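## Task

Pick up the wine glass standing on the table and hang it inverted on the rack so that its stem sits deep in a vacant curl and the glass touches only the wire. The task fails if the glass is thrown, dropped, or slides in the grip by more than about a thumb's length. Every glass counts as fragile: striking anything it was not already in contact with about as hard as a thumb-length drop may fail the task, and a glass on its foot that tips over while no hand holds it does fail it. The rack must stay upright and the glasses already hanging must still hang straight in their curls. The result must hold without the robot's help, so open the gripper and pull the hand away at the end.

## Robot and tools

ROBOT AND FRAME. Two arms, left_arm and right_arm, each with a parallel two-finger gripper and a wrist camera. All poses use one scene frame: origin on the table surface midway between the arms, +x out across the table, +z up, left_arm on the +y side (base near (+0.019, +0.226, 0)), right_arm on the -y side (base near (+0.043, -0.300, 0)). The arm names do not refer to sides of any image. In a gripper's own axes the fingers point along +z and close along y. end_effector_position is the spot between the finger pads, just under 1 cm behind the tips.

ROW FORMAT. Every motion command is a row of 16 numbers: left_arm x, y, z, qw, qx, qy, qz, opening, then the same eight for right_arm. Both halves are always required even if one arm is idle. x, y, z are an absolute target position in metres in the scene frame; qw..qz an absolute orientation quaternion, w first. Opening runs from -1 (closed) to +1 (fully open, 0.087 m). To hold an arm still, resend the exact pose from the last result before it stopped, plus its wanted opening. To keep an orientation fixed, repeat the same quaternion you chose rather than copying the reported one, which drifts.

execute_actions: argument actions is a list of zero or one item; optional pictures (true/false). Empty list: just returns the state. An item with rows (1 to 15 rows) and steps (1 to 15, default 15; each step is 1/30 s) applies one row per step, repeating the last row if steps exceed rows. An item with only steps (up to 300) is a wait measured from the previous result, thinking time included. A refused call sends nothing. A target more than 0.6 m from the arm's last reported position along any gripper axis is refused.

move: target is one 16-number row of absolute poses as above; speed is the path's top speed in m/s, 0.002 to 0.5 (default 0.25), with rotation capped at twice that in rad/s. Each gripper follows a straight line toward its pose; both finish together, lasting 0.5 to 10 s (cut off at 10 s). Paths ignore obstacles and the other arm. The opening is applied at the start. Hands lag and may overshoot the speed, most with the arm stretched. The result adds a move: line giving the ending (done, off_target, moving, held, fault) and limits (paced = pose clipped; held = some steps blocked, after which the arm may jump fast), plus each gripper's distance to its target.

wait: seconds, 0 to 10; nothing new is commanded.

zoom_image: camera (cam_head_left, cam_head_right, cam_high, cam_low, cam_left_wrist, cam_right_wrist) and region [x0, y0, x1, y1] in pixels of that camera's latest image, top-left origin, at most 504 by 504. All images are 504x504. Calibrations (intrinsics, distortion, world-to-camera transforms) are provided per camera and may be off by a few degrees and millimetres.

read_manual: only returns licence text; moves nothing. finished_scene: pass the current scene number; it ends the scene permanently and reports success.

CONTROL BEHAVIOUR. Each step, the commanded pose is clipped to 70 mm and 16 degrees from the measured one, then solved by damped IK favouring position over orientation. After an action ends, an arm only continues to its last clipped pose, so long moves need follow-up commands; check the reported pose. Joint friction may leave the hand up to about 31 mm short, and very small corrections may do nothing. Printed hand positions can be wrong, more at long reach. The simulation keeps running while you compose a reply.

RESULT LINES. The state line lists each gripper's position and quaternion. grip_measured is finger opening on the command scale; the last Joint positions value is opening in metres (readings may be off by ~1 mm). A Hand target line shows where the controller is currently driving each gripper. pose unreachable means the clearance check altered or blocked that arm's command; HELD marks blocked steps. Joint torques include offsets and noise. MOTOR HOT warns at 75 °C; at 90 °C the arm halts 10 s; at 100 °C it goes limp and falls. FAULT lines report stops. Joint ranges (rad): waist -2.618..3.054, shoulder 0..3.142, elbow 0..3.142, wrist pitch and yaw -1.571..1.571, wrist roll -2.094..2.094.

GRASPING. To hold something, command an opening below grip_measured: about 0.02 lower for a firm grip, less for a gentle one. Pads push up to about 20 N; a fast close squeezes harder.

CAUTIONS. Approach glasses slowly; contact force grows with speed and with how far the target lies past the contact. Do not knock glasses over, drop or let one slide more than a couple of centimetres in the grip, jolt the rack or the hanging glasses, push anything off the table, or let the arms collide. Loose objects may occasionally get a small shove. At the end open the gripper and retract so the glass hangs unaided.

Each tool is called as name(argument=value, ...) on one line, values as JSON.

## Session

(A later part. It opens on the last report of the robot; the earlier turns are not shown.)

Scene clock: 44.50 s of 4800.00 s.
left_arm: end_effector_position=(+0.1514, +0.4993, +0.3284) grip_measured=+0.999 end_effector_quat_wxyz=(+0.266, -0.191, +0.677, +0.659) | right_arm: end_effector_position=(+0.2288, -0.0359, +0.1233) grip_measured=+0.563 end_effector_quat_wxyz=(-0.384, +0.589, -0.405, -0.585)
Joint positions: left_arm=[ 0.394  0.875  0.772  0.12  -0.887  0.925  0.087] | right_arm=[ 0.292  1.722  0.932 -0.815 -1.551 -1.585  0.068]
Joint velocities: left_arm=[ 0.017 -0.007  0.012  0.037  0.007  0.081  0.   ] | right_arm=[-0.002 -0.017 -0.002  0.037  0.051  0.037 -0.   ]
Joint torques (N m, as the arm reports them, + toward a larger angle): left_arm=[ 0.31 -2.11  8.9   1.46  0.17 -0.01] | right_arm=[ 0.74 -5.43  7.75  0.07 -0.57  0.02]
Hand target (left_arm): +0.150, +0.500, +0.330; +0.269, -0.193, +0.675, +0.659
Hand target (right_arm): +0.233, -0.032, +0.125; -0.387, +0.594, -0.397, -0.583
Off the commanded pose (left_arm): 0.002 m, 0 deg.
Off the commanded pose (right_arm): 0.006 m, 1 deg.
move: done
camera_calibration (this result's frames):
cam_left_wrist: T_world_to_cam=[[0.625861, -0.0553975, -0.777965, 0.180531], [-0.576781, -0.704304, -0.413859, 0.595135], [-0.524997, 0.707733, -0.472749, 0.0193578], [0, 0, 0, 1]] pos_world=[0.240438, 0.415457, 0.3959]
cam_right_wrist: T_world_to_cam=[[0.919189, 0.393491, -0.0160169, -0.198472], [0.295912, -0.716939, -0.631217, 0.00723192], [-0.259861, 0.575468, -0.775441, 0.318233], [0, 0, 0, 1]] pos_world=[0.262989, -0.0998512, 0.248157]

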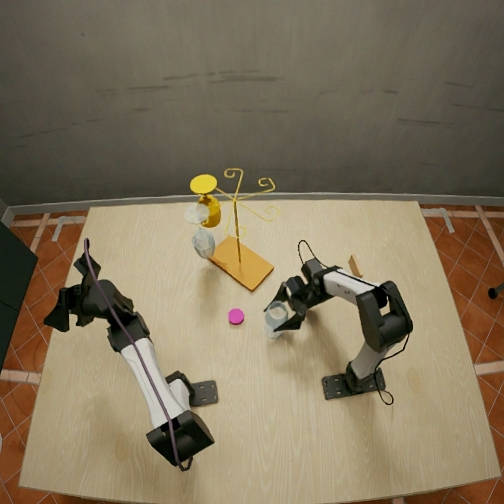

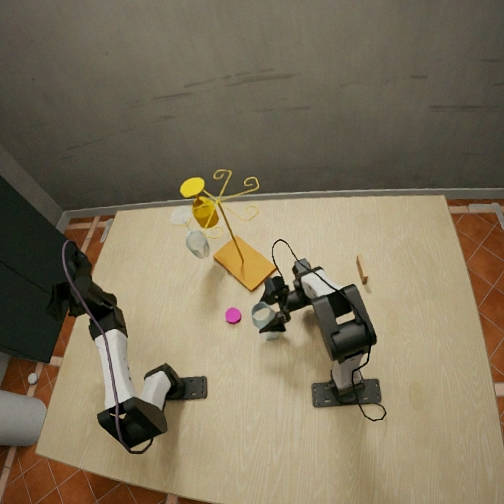

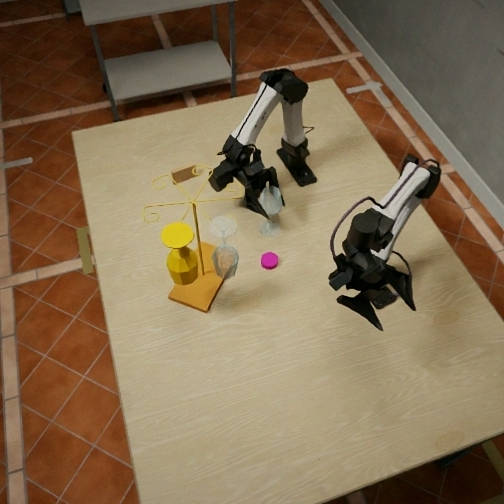

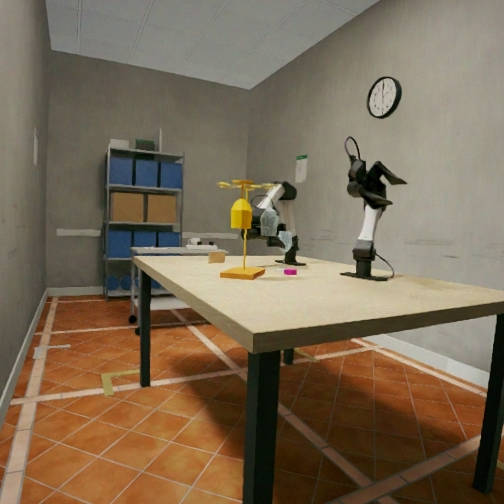

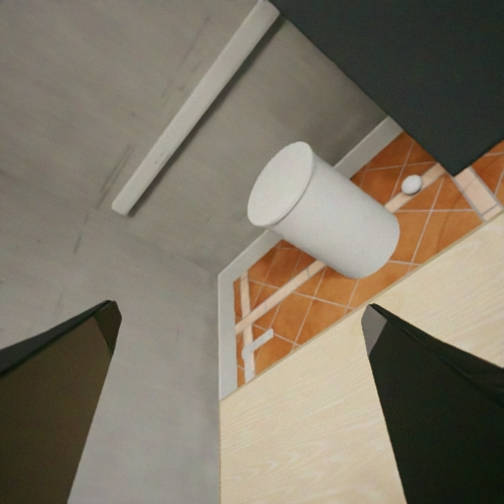

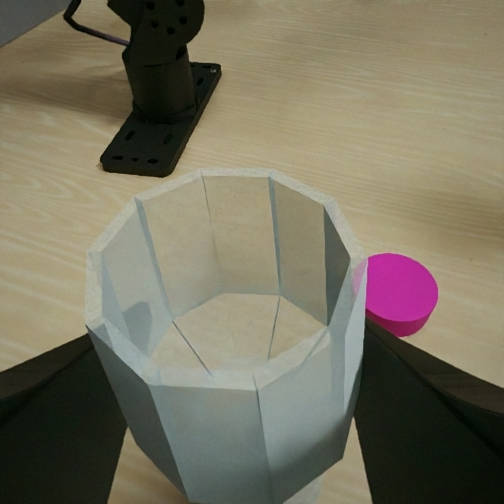

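move(target=[0.15,0.5,0.33,0.269,-0.193,0.675,0.659,1,0.233,-0.032,0.2,0.385,-0.595,0.395,0.585,0.53], speed=0.1)

move(target=[0.15,0.5,0.33,0.269,-0.193,0.675,0.659,1,0.34,-0.125,0.22,0.49,-0.51,0.51,0.49,0.53], speed=0.15)

move(target=[0.15,0.5,0.33,0.269,-0.193,0.675,0.659,1,0.34,-0.125,0.24,0,0,0.721,0.693,0.53])

move(target=[0.15,0.5,0.33,0.269,-0.193,0.675,0.659,1,0.4,-0.125,0.27,-0.49,0.51,0.51,0.49,0.53])

zoom_image(camera="cam_head_left", region=[210,150,350,290])

zoom_image(camera="cam_low", region=[170,140,330,300])

Scene clock: 50.87 s of 4800.00 s.
left_arm: end_effector_position=(+0.1514, +0.4993, +0.3284) grip_measured=+0.999 end_effector_quat_wxyz=(+0.266, -0.191, +0.677, +0.659) | right_arm: end_effector_position=(+0.2324, -0.0350, +0.1881) grip_measured=+0.563 end_effector_quat_wxyz=(-0.384, +0.591, -0.407, -0.581)
Joint positions: left_arm=[ 0.394  0.875  0.772  0.12  -0.887  0.925  0.087] | right_arm=[ 0.292  1.582  1.066 -0.928 -1.539 -1.425  0.068]
Joint velocities: left_arm=[ 0.012  0.012 -0.007 -0.022  0.037  0.007 -0.   ] | right_arm=[ 0.007  0.002  0.012  0.066 -0.022  0.007  0.   ]
Joint torques (N m, as the arm reports them, + toward a larger angle): left_arm=[ 0.32 -2.1   8.9   1.45  0.17 -0.01] | right_arm=[ 0.62 -6.81  8.97  0.1  -0.72  0.11]
Hand target (left_arm): +0.150, +0.500, +0.330; +0.269, -0.193, +0.675, +0.659
Hand target (right_arm): +0.231, -0.032, +0.200; -0.388, +0.593, -0.398, -0.583
Off the commanded pose (left_arm): 0.002 m, 0 deg.
Off the commanded pose (right_arm): 0.012 m, 2 deg.
After step 90, 2.03 s passed at rest.
move: off_target (right_arm)
camera_calibration (this result's frames):
cam_left_wrist: T_world_to_cam=[[0.625861, -0.0553975, -0.777965, 0.180531], [-0.576781, -0.704304, -0.413859, 0.595135], [-0.524997, 0.707733, -0.472749, 0.0193578], [0, 0, 0, 1]] pos_world=[0.240438, 0.415457, 0.3959]
cam_right_wrist: T_world_to_cam=[[0.921079, 0.389116, -0.0142233, -0.202015], [0.296295, -0.724126, -0.622776, 0.0457631], [-0.252632, 0.569412, -0.782271, 0.368218], [0, 0, 0, 1]] pos_world=[0.265536, -0.097922, 0.313673]

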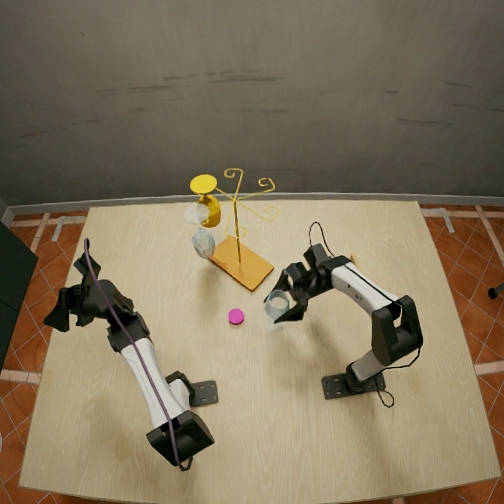

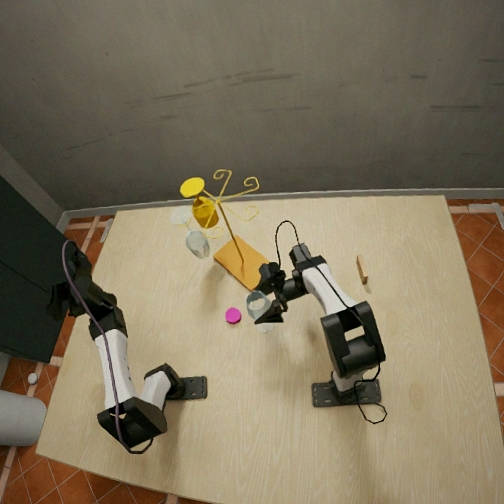

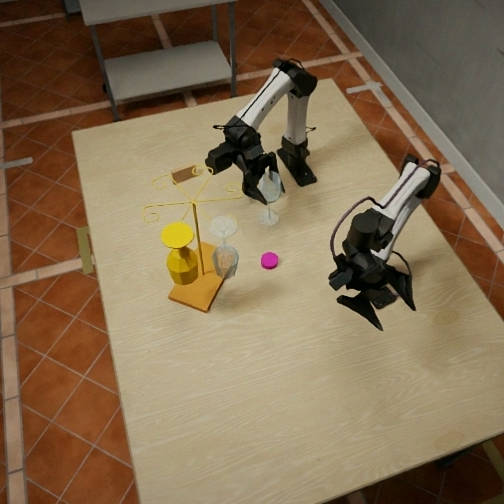

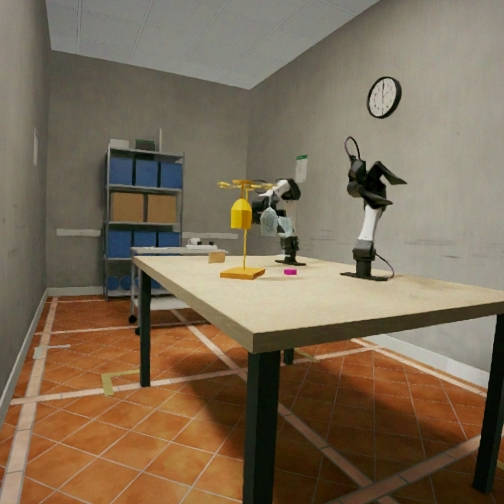

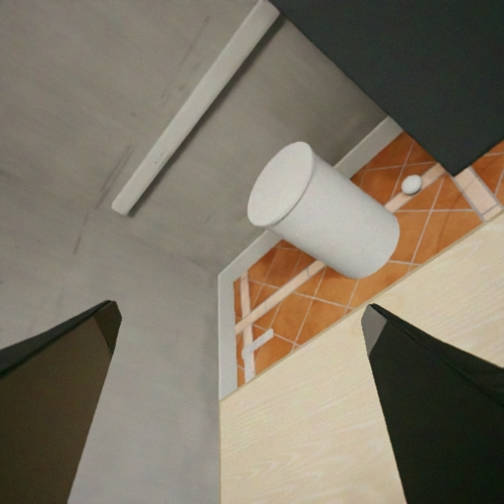

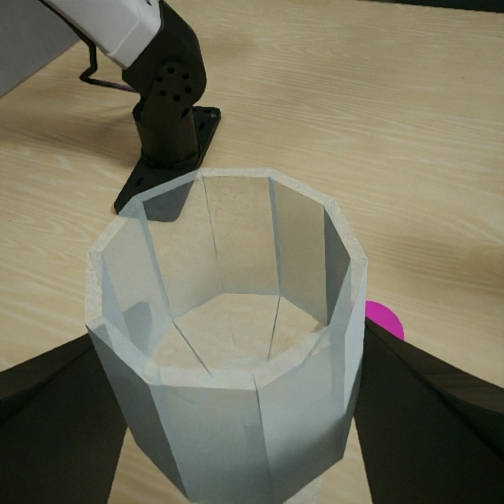

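Scene clock: 52.50 s of 4800.00 s.
left_arm: end_effector_position=(+0.1514, +0.4993, +0.3284) grip_measured=+0.999 end_effector_quat_wxyz=(+0.266, -0.191, +0.677, +0.659) | right_arm: end_effector_position=(+0.3351, -0.1236, +0.2140) grip_measured=+0.563 end_effector_quat_wxyz=(+0.485, -0.517, +0.514, +0.484)
Joint positions: left_arm=[ 0.394  0.875  0.772  0.12  -0.887  0.925  0.087] | right_arm=[-0.082  1.607  1.215 -1.003 -1.508 -1.399  0.068]
Joint velocities: left_arm=[-0.012  0.012  0.002  0.007 -0.037  0.007 -0.   ] | right_arm=[ 0.002  0.017  0.002  0.007 -0.066 -0.066  0.   ]
Joint torques (N m, as the arm reports them, + toward a larger angle): left_arm=[ 0.31 -2.1   8.9   1.45  0.17 -0.01] | right_arm=[-0.65 -5.89  9.07  0.26 -0.69  0.16]
Hand target (left_arm): +0.150, +0.500, +0.330; +0.269, -0.193, +0.675, +0.659
Hand target (right_arm): +0.340, -0.125, +0.220; +0.488, -0.513, +0.513, +0.485
Off the commanded pose (left_arm): 0.002 m, 0 deg.
Off the commanded pose (right_arm): 0.008 m, 1 deg.
move: done
camera_calibration (this result's frames):
cam_left_wrist: T_world_to_cam=[[0.625861, -0.0553975, -0.777965, 0.180531], [-0.576781, -0.704304, -0.413859, 0.595135], [-0.524997, 0.707733, -0.472749, 0.0193578], [0, 0, 0, 1]] pos_world=[0.240438, 0.415457, 0.3959]
cam_right_wrist: T_world_to_cam=[[0.999766, 0.0197675, 0.00877007, -0.338782], [0.0210875, -0.801218, -0.598001, 0.0447229], [-0.00479425, 0.598046, -0.801447, 0.389507], [0, 0, 0, 1]] pos_world=[0.339627, -0.190414, 0.341885]

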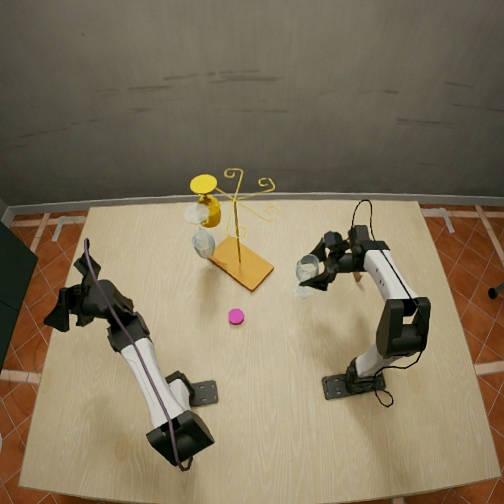

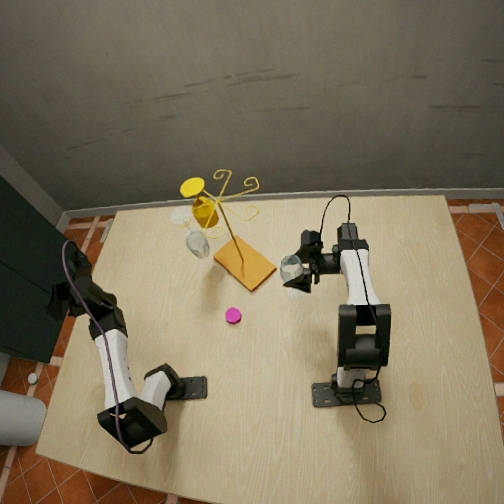

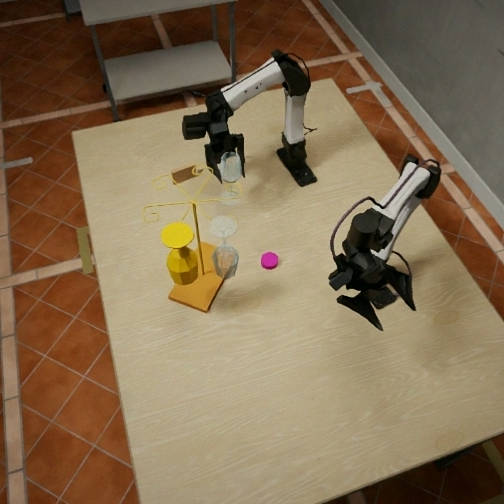

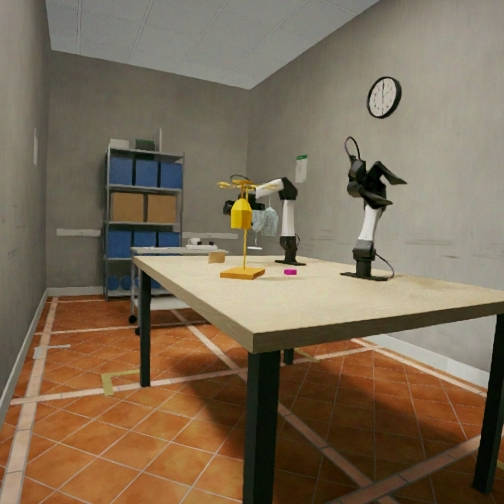

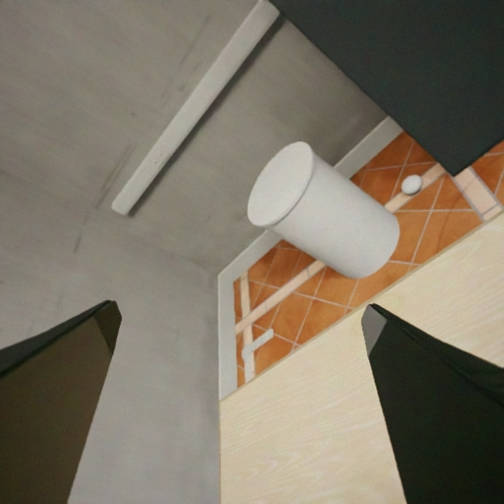

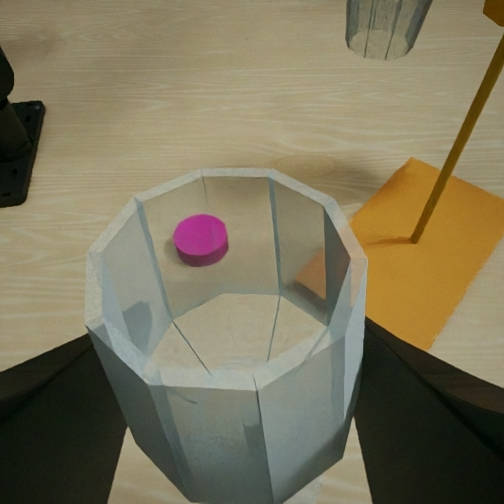

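Scene clock: 56.53 s of 4800.00 s.
left_arm: end_effector_position=(+0.1514, +0.4993, +0.3284) grip_measured=+0.999 end_effector_quat_wxyz=(+0.266, -0.191, +0.677, +0.659) | right_arm: end_effector_position=(+0.3352, -0.1231, +0.2291) grip_measured=+0.563 end_effector_quat_wxyz=(-0.006, -0.010, +0.730, +0.683)
Joint positions: left_arm=[ 0.394  0.875  0.772  0.12  -0.887  0.925  0.087] | right_arm=[-0.087  1.9    1.461 -1.34  -1.502 -0.215  0.068]
Joint velocities: left_arm=[ 0.007 -0.017 -0.012 -0.081  0.066 -0.022  0.   ] | right_arm=[-0.002  0.002 -0.002 -0.022  0.037  0.081 -0.001]
Joint torques (N m, as the arm reports them, + toward a larger angle): left_arm=[ 0.32 -2.1   8.9   1.46  0.18 -0.01] | right_arm=[-0.87 -9.02  6.89 -0.06 -0.87  0.19]
Hand target (left_arm): +0.150, +0.500, +0.330; +0.269, -0.193, +0.675, +0.659
Hand target (right_arm): +0.339, -0.125, +0.239; -0.002, -0.002, +0.721, +0.693
Off the commanded pose (left_arm): 0.002 m, 0 deg.
Off the commanded pose (right_arm): 0.012 m, 2 deg.
move: off_target (right_arm)
camera_calibration (this result's frames):
cam_left_wrist: T_world_to_cam=[[0.625861, -0.0553975, -0.777965, 0.180531], [-0.576781, -0.704304, -0.413859, 0.595135], [-0.524997, 0.707733, -0.472749, 0.0193578], [0, 0, 0, 1]] pos_world=[0.240438, 0.415457, 0.3959]
cam_right_wrist: T_world_to_cam=[[0.0126978, -0.0498434, -0.998676, 0.214128], [-0.629262, -0.776584, 0.0307581, 0.131098], [-0.77709, 0.628038, -0.0412254, 0.489741], [0, 0, 0, 1]] pos_world=[0.460349, -0.195094, 0.230002]

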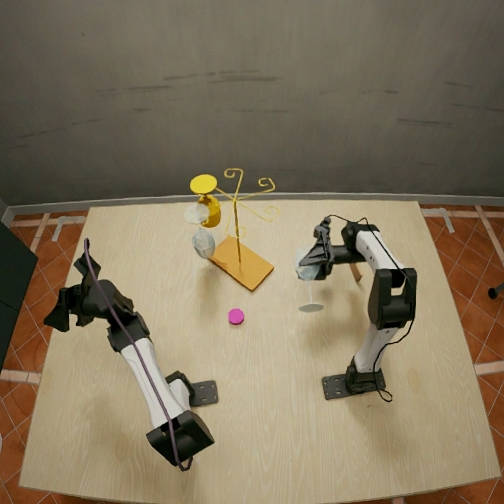

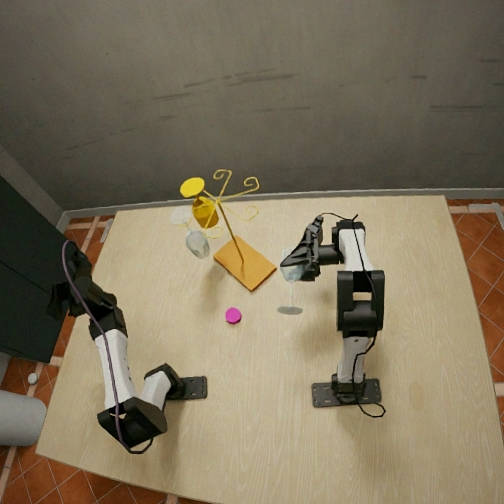

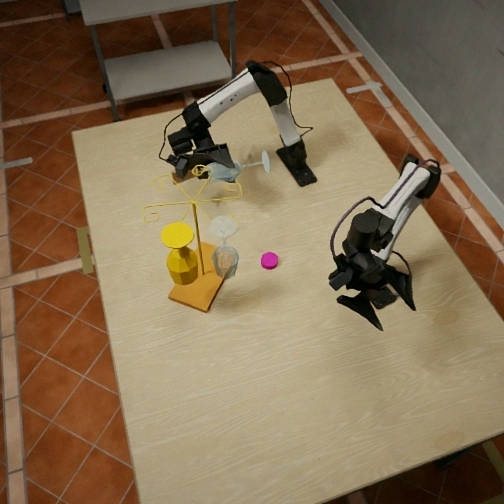

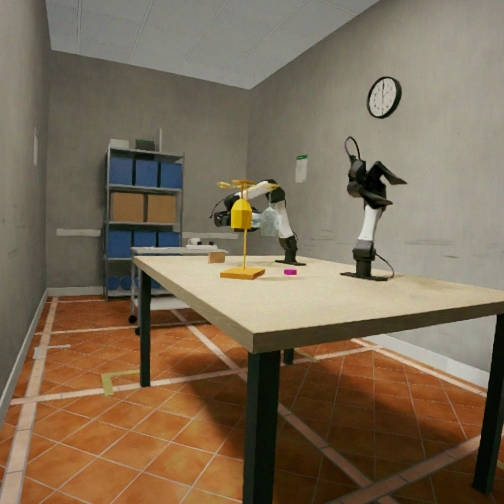

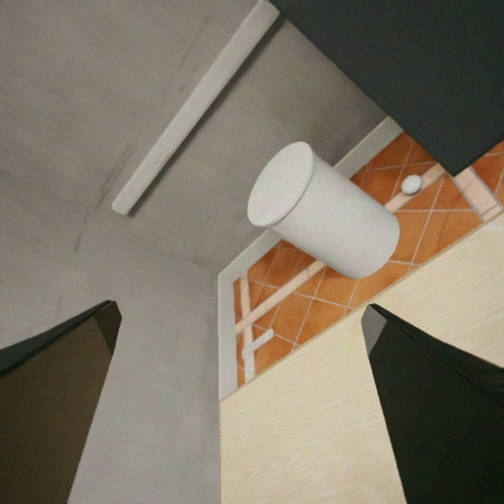

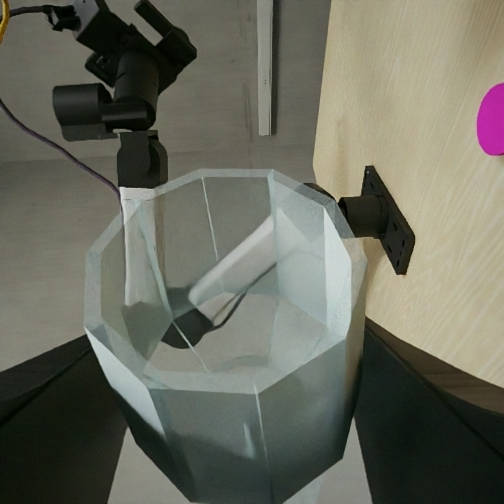

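Scene clock: 60.60 s of 4800.00 s.
left_arm: end_effector_position=(+0.1514, +0.4993, +0.3284) grip_measured=+0.999 end_effector_quat_wxyz=(+0.266, -0.191, +0.677, +0.659) | right_arm: end_effector_position=(+0.3953, -0.1210, +0.2596) grip_measured=+0.563 end_effector_quat_wxyz=(-0.499, +0.518, +0.514, +0.468)
Joint positions: left_arm=[ 0.394  0.875  0.772  0.12  -0.887  0.925  0.087] | right_arm=[-0.091  2.023  1.573 -1.491 -1.502  1.236  0.068]
Joint velocities: left_arm=[-0.022  0.017  0.027 -0.037  0.081  0.081 -0.   ] | right_arm=[-0.002 -0.037 -0.012  0.081 -0.022  0.051 -0.   ]
Joint torques (N m, as the arm reports them, + toward a larger angle): left_arm=[ 0.32 -2.1   8.9   1.46  0.18 -0.01] | right_arm=[ -0.9  -10.74   6.35  -0.28  -0.85   0.18]
Hand target (left_arm): +0.150, +0.500, +0.330; +0.269, -0.193, +0.675, +0.659
Hand target (right_arm): +0.398, -0.125, +0.272; +0.492, -0.508, -0.511, -0.489
Off the commanded pose (left_arm): 0.002 m, 0 deg.
Off the commanded pose (right_arm): 0.012 m, 3 deg.
move: off_target (right_arm)
camera_calibration (this result's frames):
cam_left_wrist: T_world_to_cam=[[0.625861, -0.0553975, -0.777965, 0.180531], [-0.576781, -0.704304, -0.413859, 0.595135], [-0.524997, 0.707733, -0.472749, 0.0193578], [0, 0, 0, 1]] pos_world=[0.240438, 0.415457, 0.3959]
cam_right_wrist: T_world_to_cam=[[-0.999493, -0.00943539, 0.0304159, 0.38172], [0.0279167, -0.719175, 0.694268, -0.255398], [0.0153237, 0.694765, 0.719073, 0.0337906], [0, 0, 0, 1]] pos_world=[0.388139, -0.203551, 0.141407]

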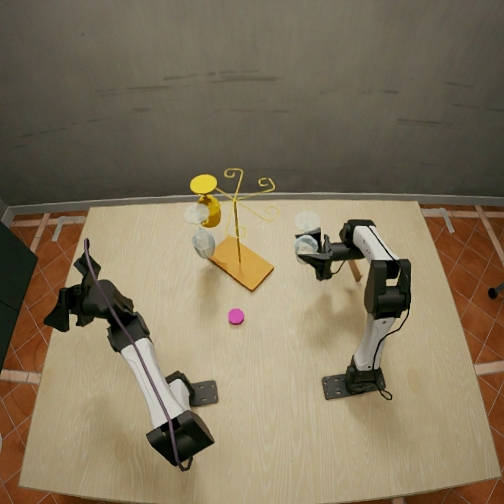

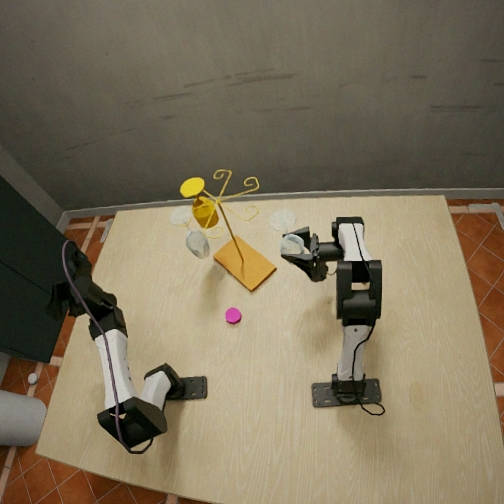

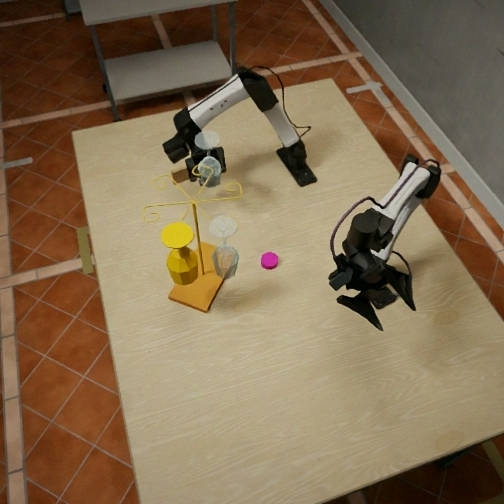

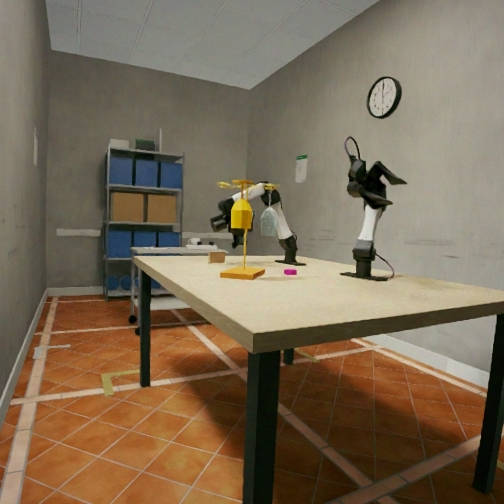

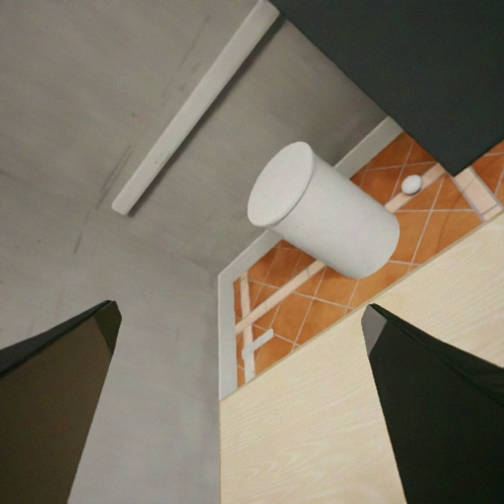

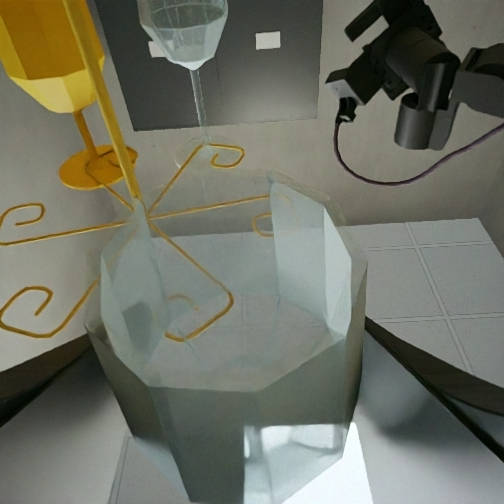

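Region (210, 150, 350, 290) of cam_head_left's 504x504 image, scaled by 3.600, with more detail than that image has.

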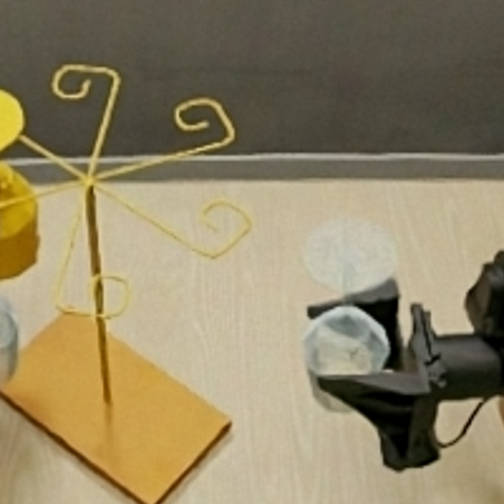

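Region (170, 140, 330, 300) of cam_low's 504x504 image, scaled by 3.150, with more detail than that image has.

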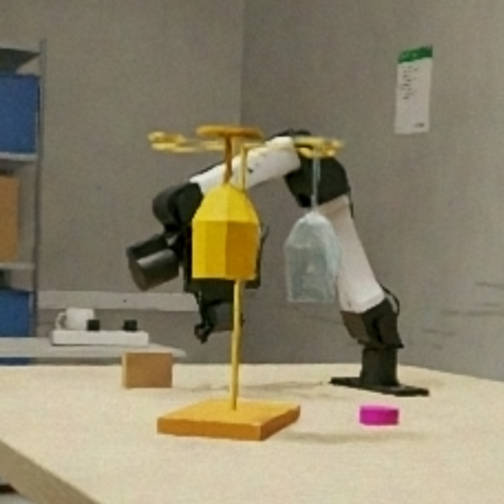

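move(target=[0.15,0.5,0.33,0.269,-0.193,0.675,0.659,1,0.49,-0.1,0.275,-0.515,0.485,0.52,0.48,0.53], speed=0.08)

move(target=[0.15,0.5,0.33,0.269,-0.193,0.675,0.659,1,0.485,-0.03,0.275,-0.548,0.447,0.553,0.442,0.53], speed=0.04)

zoom_image(camera="cam_head_left", region=[210,150,350,290])

zoom_image(camera="cam_low", region=[190,160,290,260])

zoom_image(camera="cam_high", region=[130,120,250,240])

Scene clock: 67.47 s of 4800.00 s.
left_arm: end_effector_position=(+0.1514, +0.4993, +0.3284) grip_measured=+0.999 end_effector_quat_wxyz=(+0.266, -0.191, +0.677, +0.659) | right_arm: end_effector_position=(+0.4879, -0.1028, +0.2659) grip_measured=+0.563 end_effector_quat_wxyz=(-0.500, +0.496, +0.524, +0.478)
Joint positions: left_arm=[ 0.394  0.875  0.772  0.12  -0.887  0.925  0.087] | right_arm=[-0.05   2.377  2.173 -1.485 -1.528  1.447  0.068]
Joint velocities: left_arm=[ 0.022 -0.017  0.002  0.022  0.066 -0.007 -0.001] | right_arm=[-0.012  0.007  0.027 -0.037 -0.007  0.037 -0.   ]
Joint torques (N m, as the arm reports them, + toward a larger angle): left_arm=[ 0.32 -2.09  8.9   1.45  0.17 -0.01] | right_arm=[  0.71 -11.51   8.44  -0.24  -0.97   0.16]
Hand target (left_arm): +0.150, +0.500, +0.330; +0.269, -0.193, +0.675, +0.659
Hand target (right_arm): +0.488, -0.100, +0.276; +0.511, -0.488, -0.516, -0.484
Off the commanded pose (left_arm): 0.002 m, 0 deg.
Off the commanded pose (right_arm): 0.010 m, 2 deg.
After step 90, 2.23 s passed at rest.
move: done
camera_calibration (this result's frames):
cam_left_wrist: T_world_to_cam=[[0.625861, -0.0553975, -0.777965, 0.180531], [-0.576781, -0.704304, -0.413859, 0.595135], [-0.524997, 0.707733, -0.472749, 0.0193578], [0, 0, 0, 1]] pos_world=[0.240438, 0.415457, 0.3959]
cam_right_wrist: T_world_to_cam=[[-0.999387, -0.0332369, -0.0110257, 0.48284], [0.0169341, -0.734301, 0.678612, -0.241323], [-0.0306511, 0.678009, 0.734414, 0.031854], [0, 0, 0, 1]] pos_world=[0.487607, -0.182753, 0.145694]

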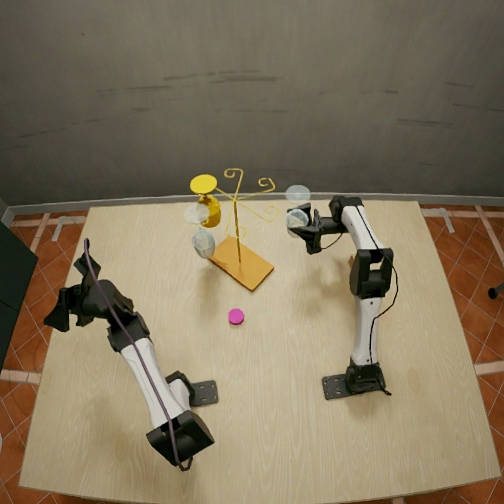

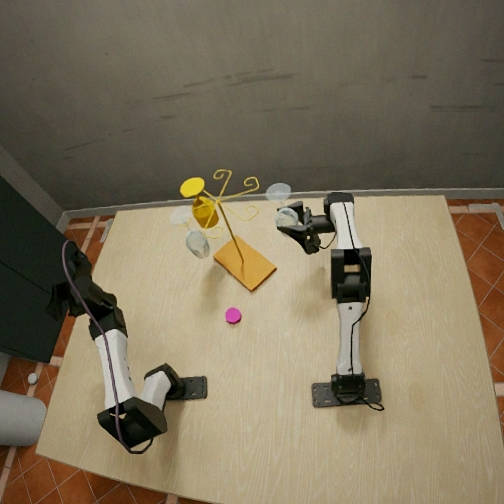

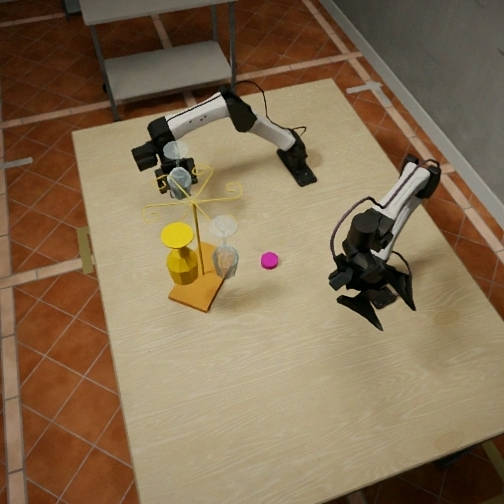

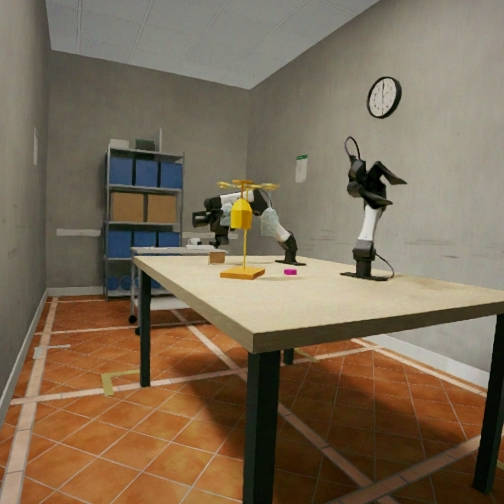

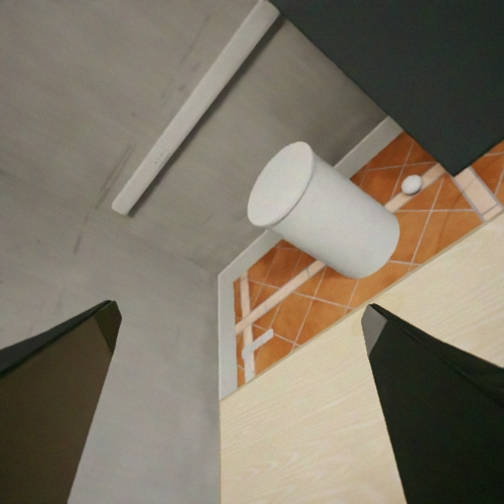

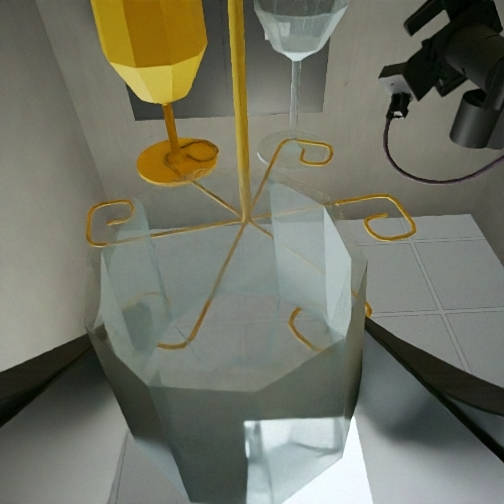

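Scene clock: 69.83 s of 4800.00 s.
left_arm: end_effector_position=(+0.1514, +0.4993, +0.3284) grip_measured=+0.999 end_effector_quat_wxyz=(+0.266, -0.191, +0.677, +0.659) | right_arm: end_effector_position=(+0.4836, -0.0327, +0.2645) grip_measured=+0.563 end_effector_quat_wxyz=(+0.539, -0.461, -0.553, -0.436)
Joint positions: left_arm=[ 0.394  0.875  0.772  0.12  -0.887  0.925  0.087] | right_arm=[ 0.1    2.517  2.419 -1.485 -1.533  1.574  0.068]
Joint velocities: left_arm=[ 0.007  0.017 -0.007 -0.037 -0.022  0.022 -0.001] | right_arm=[-0.027  0.027  0.012  0.066 -0.081  0.022 -0.   ]
Joint torques (N m, as the arm reports them, + toward a larger angle): left_arm=[ 0.32 -2.11  8.9   1.45  0.17 -0.01] | right_arm=[  0.61 -12.29   8.93   0.07  -0.9    0.17]
Hand target (left_arm): +0.150, +0.500, +0.330; +0.269, -0.193, +0.675, +0.659
Hand target (right_arm): +0.483, -0.031, +0.275; +0.547, -0.448, -0.548, -0.446
Off the commanded pose (left_arm): 0.002 m, 0 deg.
Off the commanded pose (right_arm): 0.011 m, 2 deg.
move: off_target (right_arm)
camera_calibration (this result's frames):
cam_left_wrist: T_world_to_cam=[[0.625861, -0.0553975, -0.777965, 0.180531], [-0.576781, -0.704304, -0.413859, 0.595135], [-0.524997, 0.707733, -0.472749, 0.0193578], [0, 0, 0, 1]] pos_world=[0.240438, 0.415457, 0.3959]
cam_right_wrist: T_world_to_cam=[[-0.984142, -0.177147, 0.00915837, 0.463385], [0.136762, -0.724876, 0.675168, -0.245553], [-0.112965, 0.665713, 0.737607, 0.0237497], [0, 0, 0, 1]] pos_world=[0.492302, -0.111719, 0.144028]

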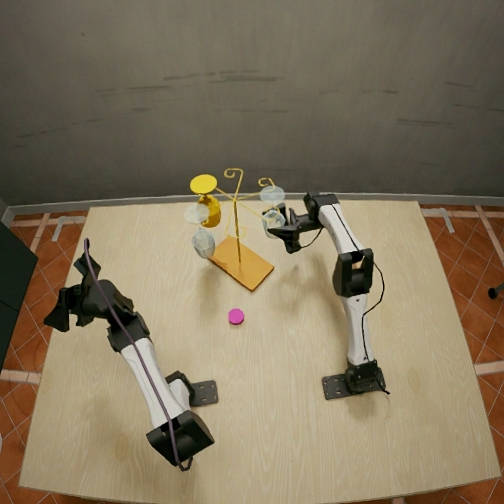

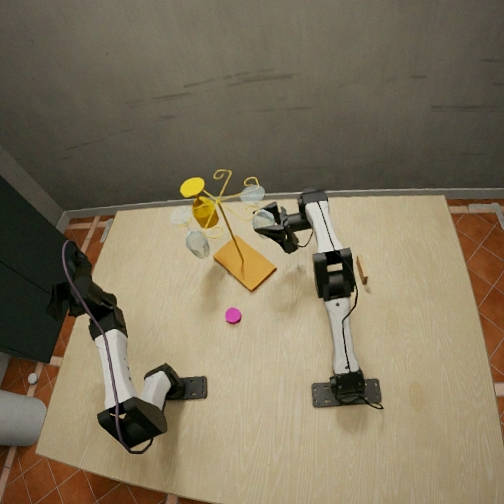

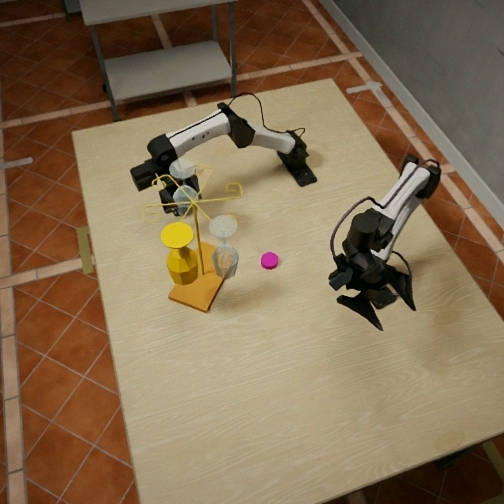

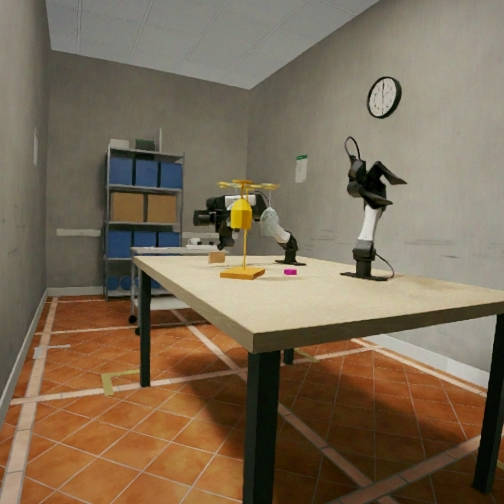

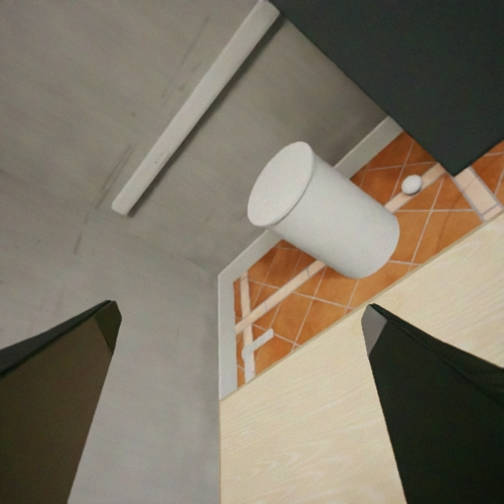

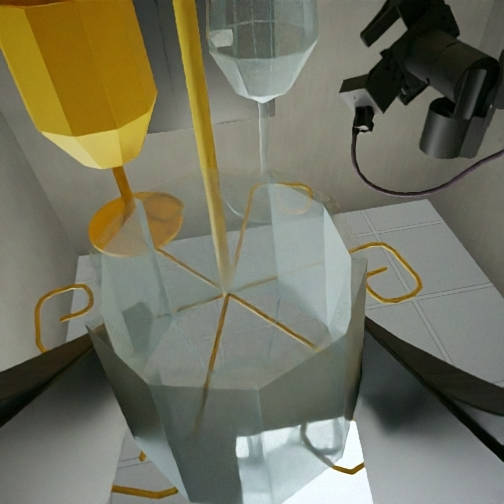

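Region (210, 150, 350, 290) of cam_head_left's 504x504 image, scaled by 3.600, with more detail than that image has.

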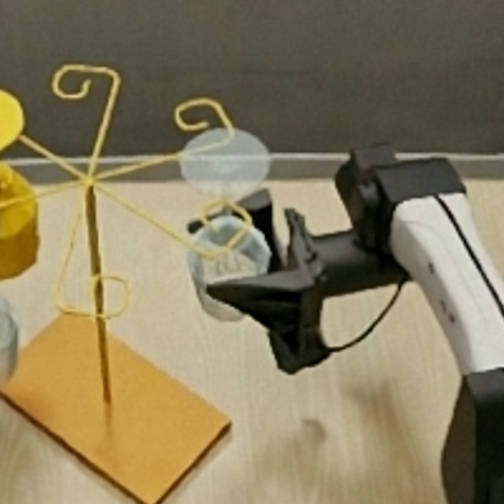

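Region (190, 160, 290, 260) of cam_low's 504x504 image, scaled by 5.040, with more detail than that image has.

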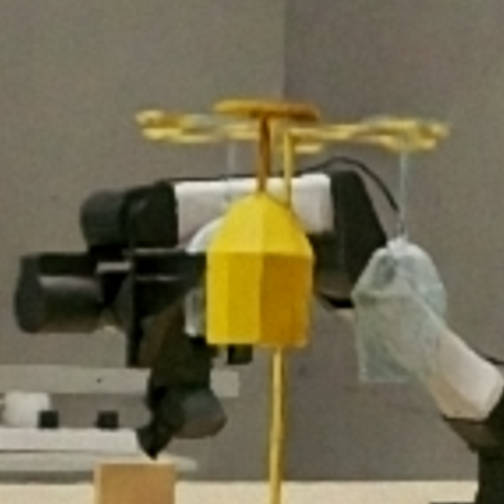

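Region (130, 120, 250, 240) of cam_high's 504x504 image, scaled by 4.200, with more detail than that image has.

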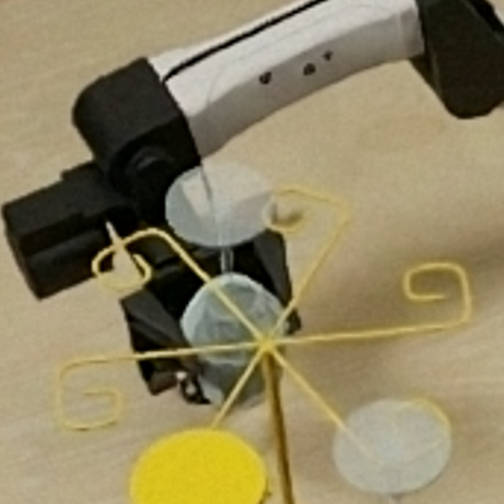

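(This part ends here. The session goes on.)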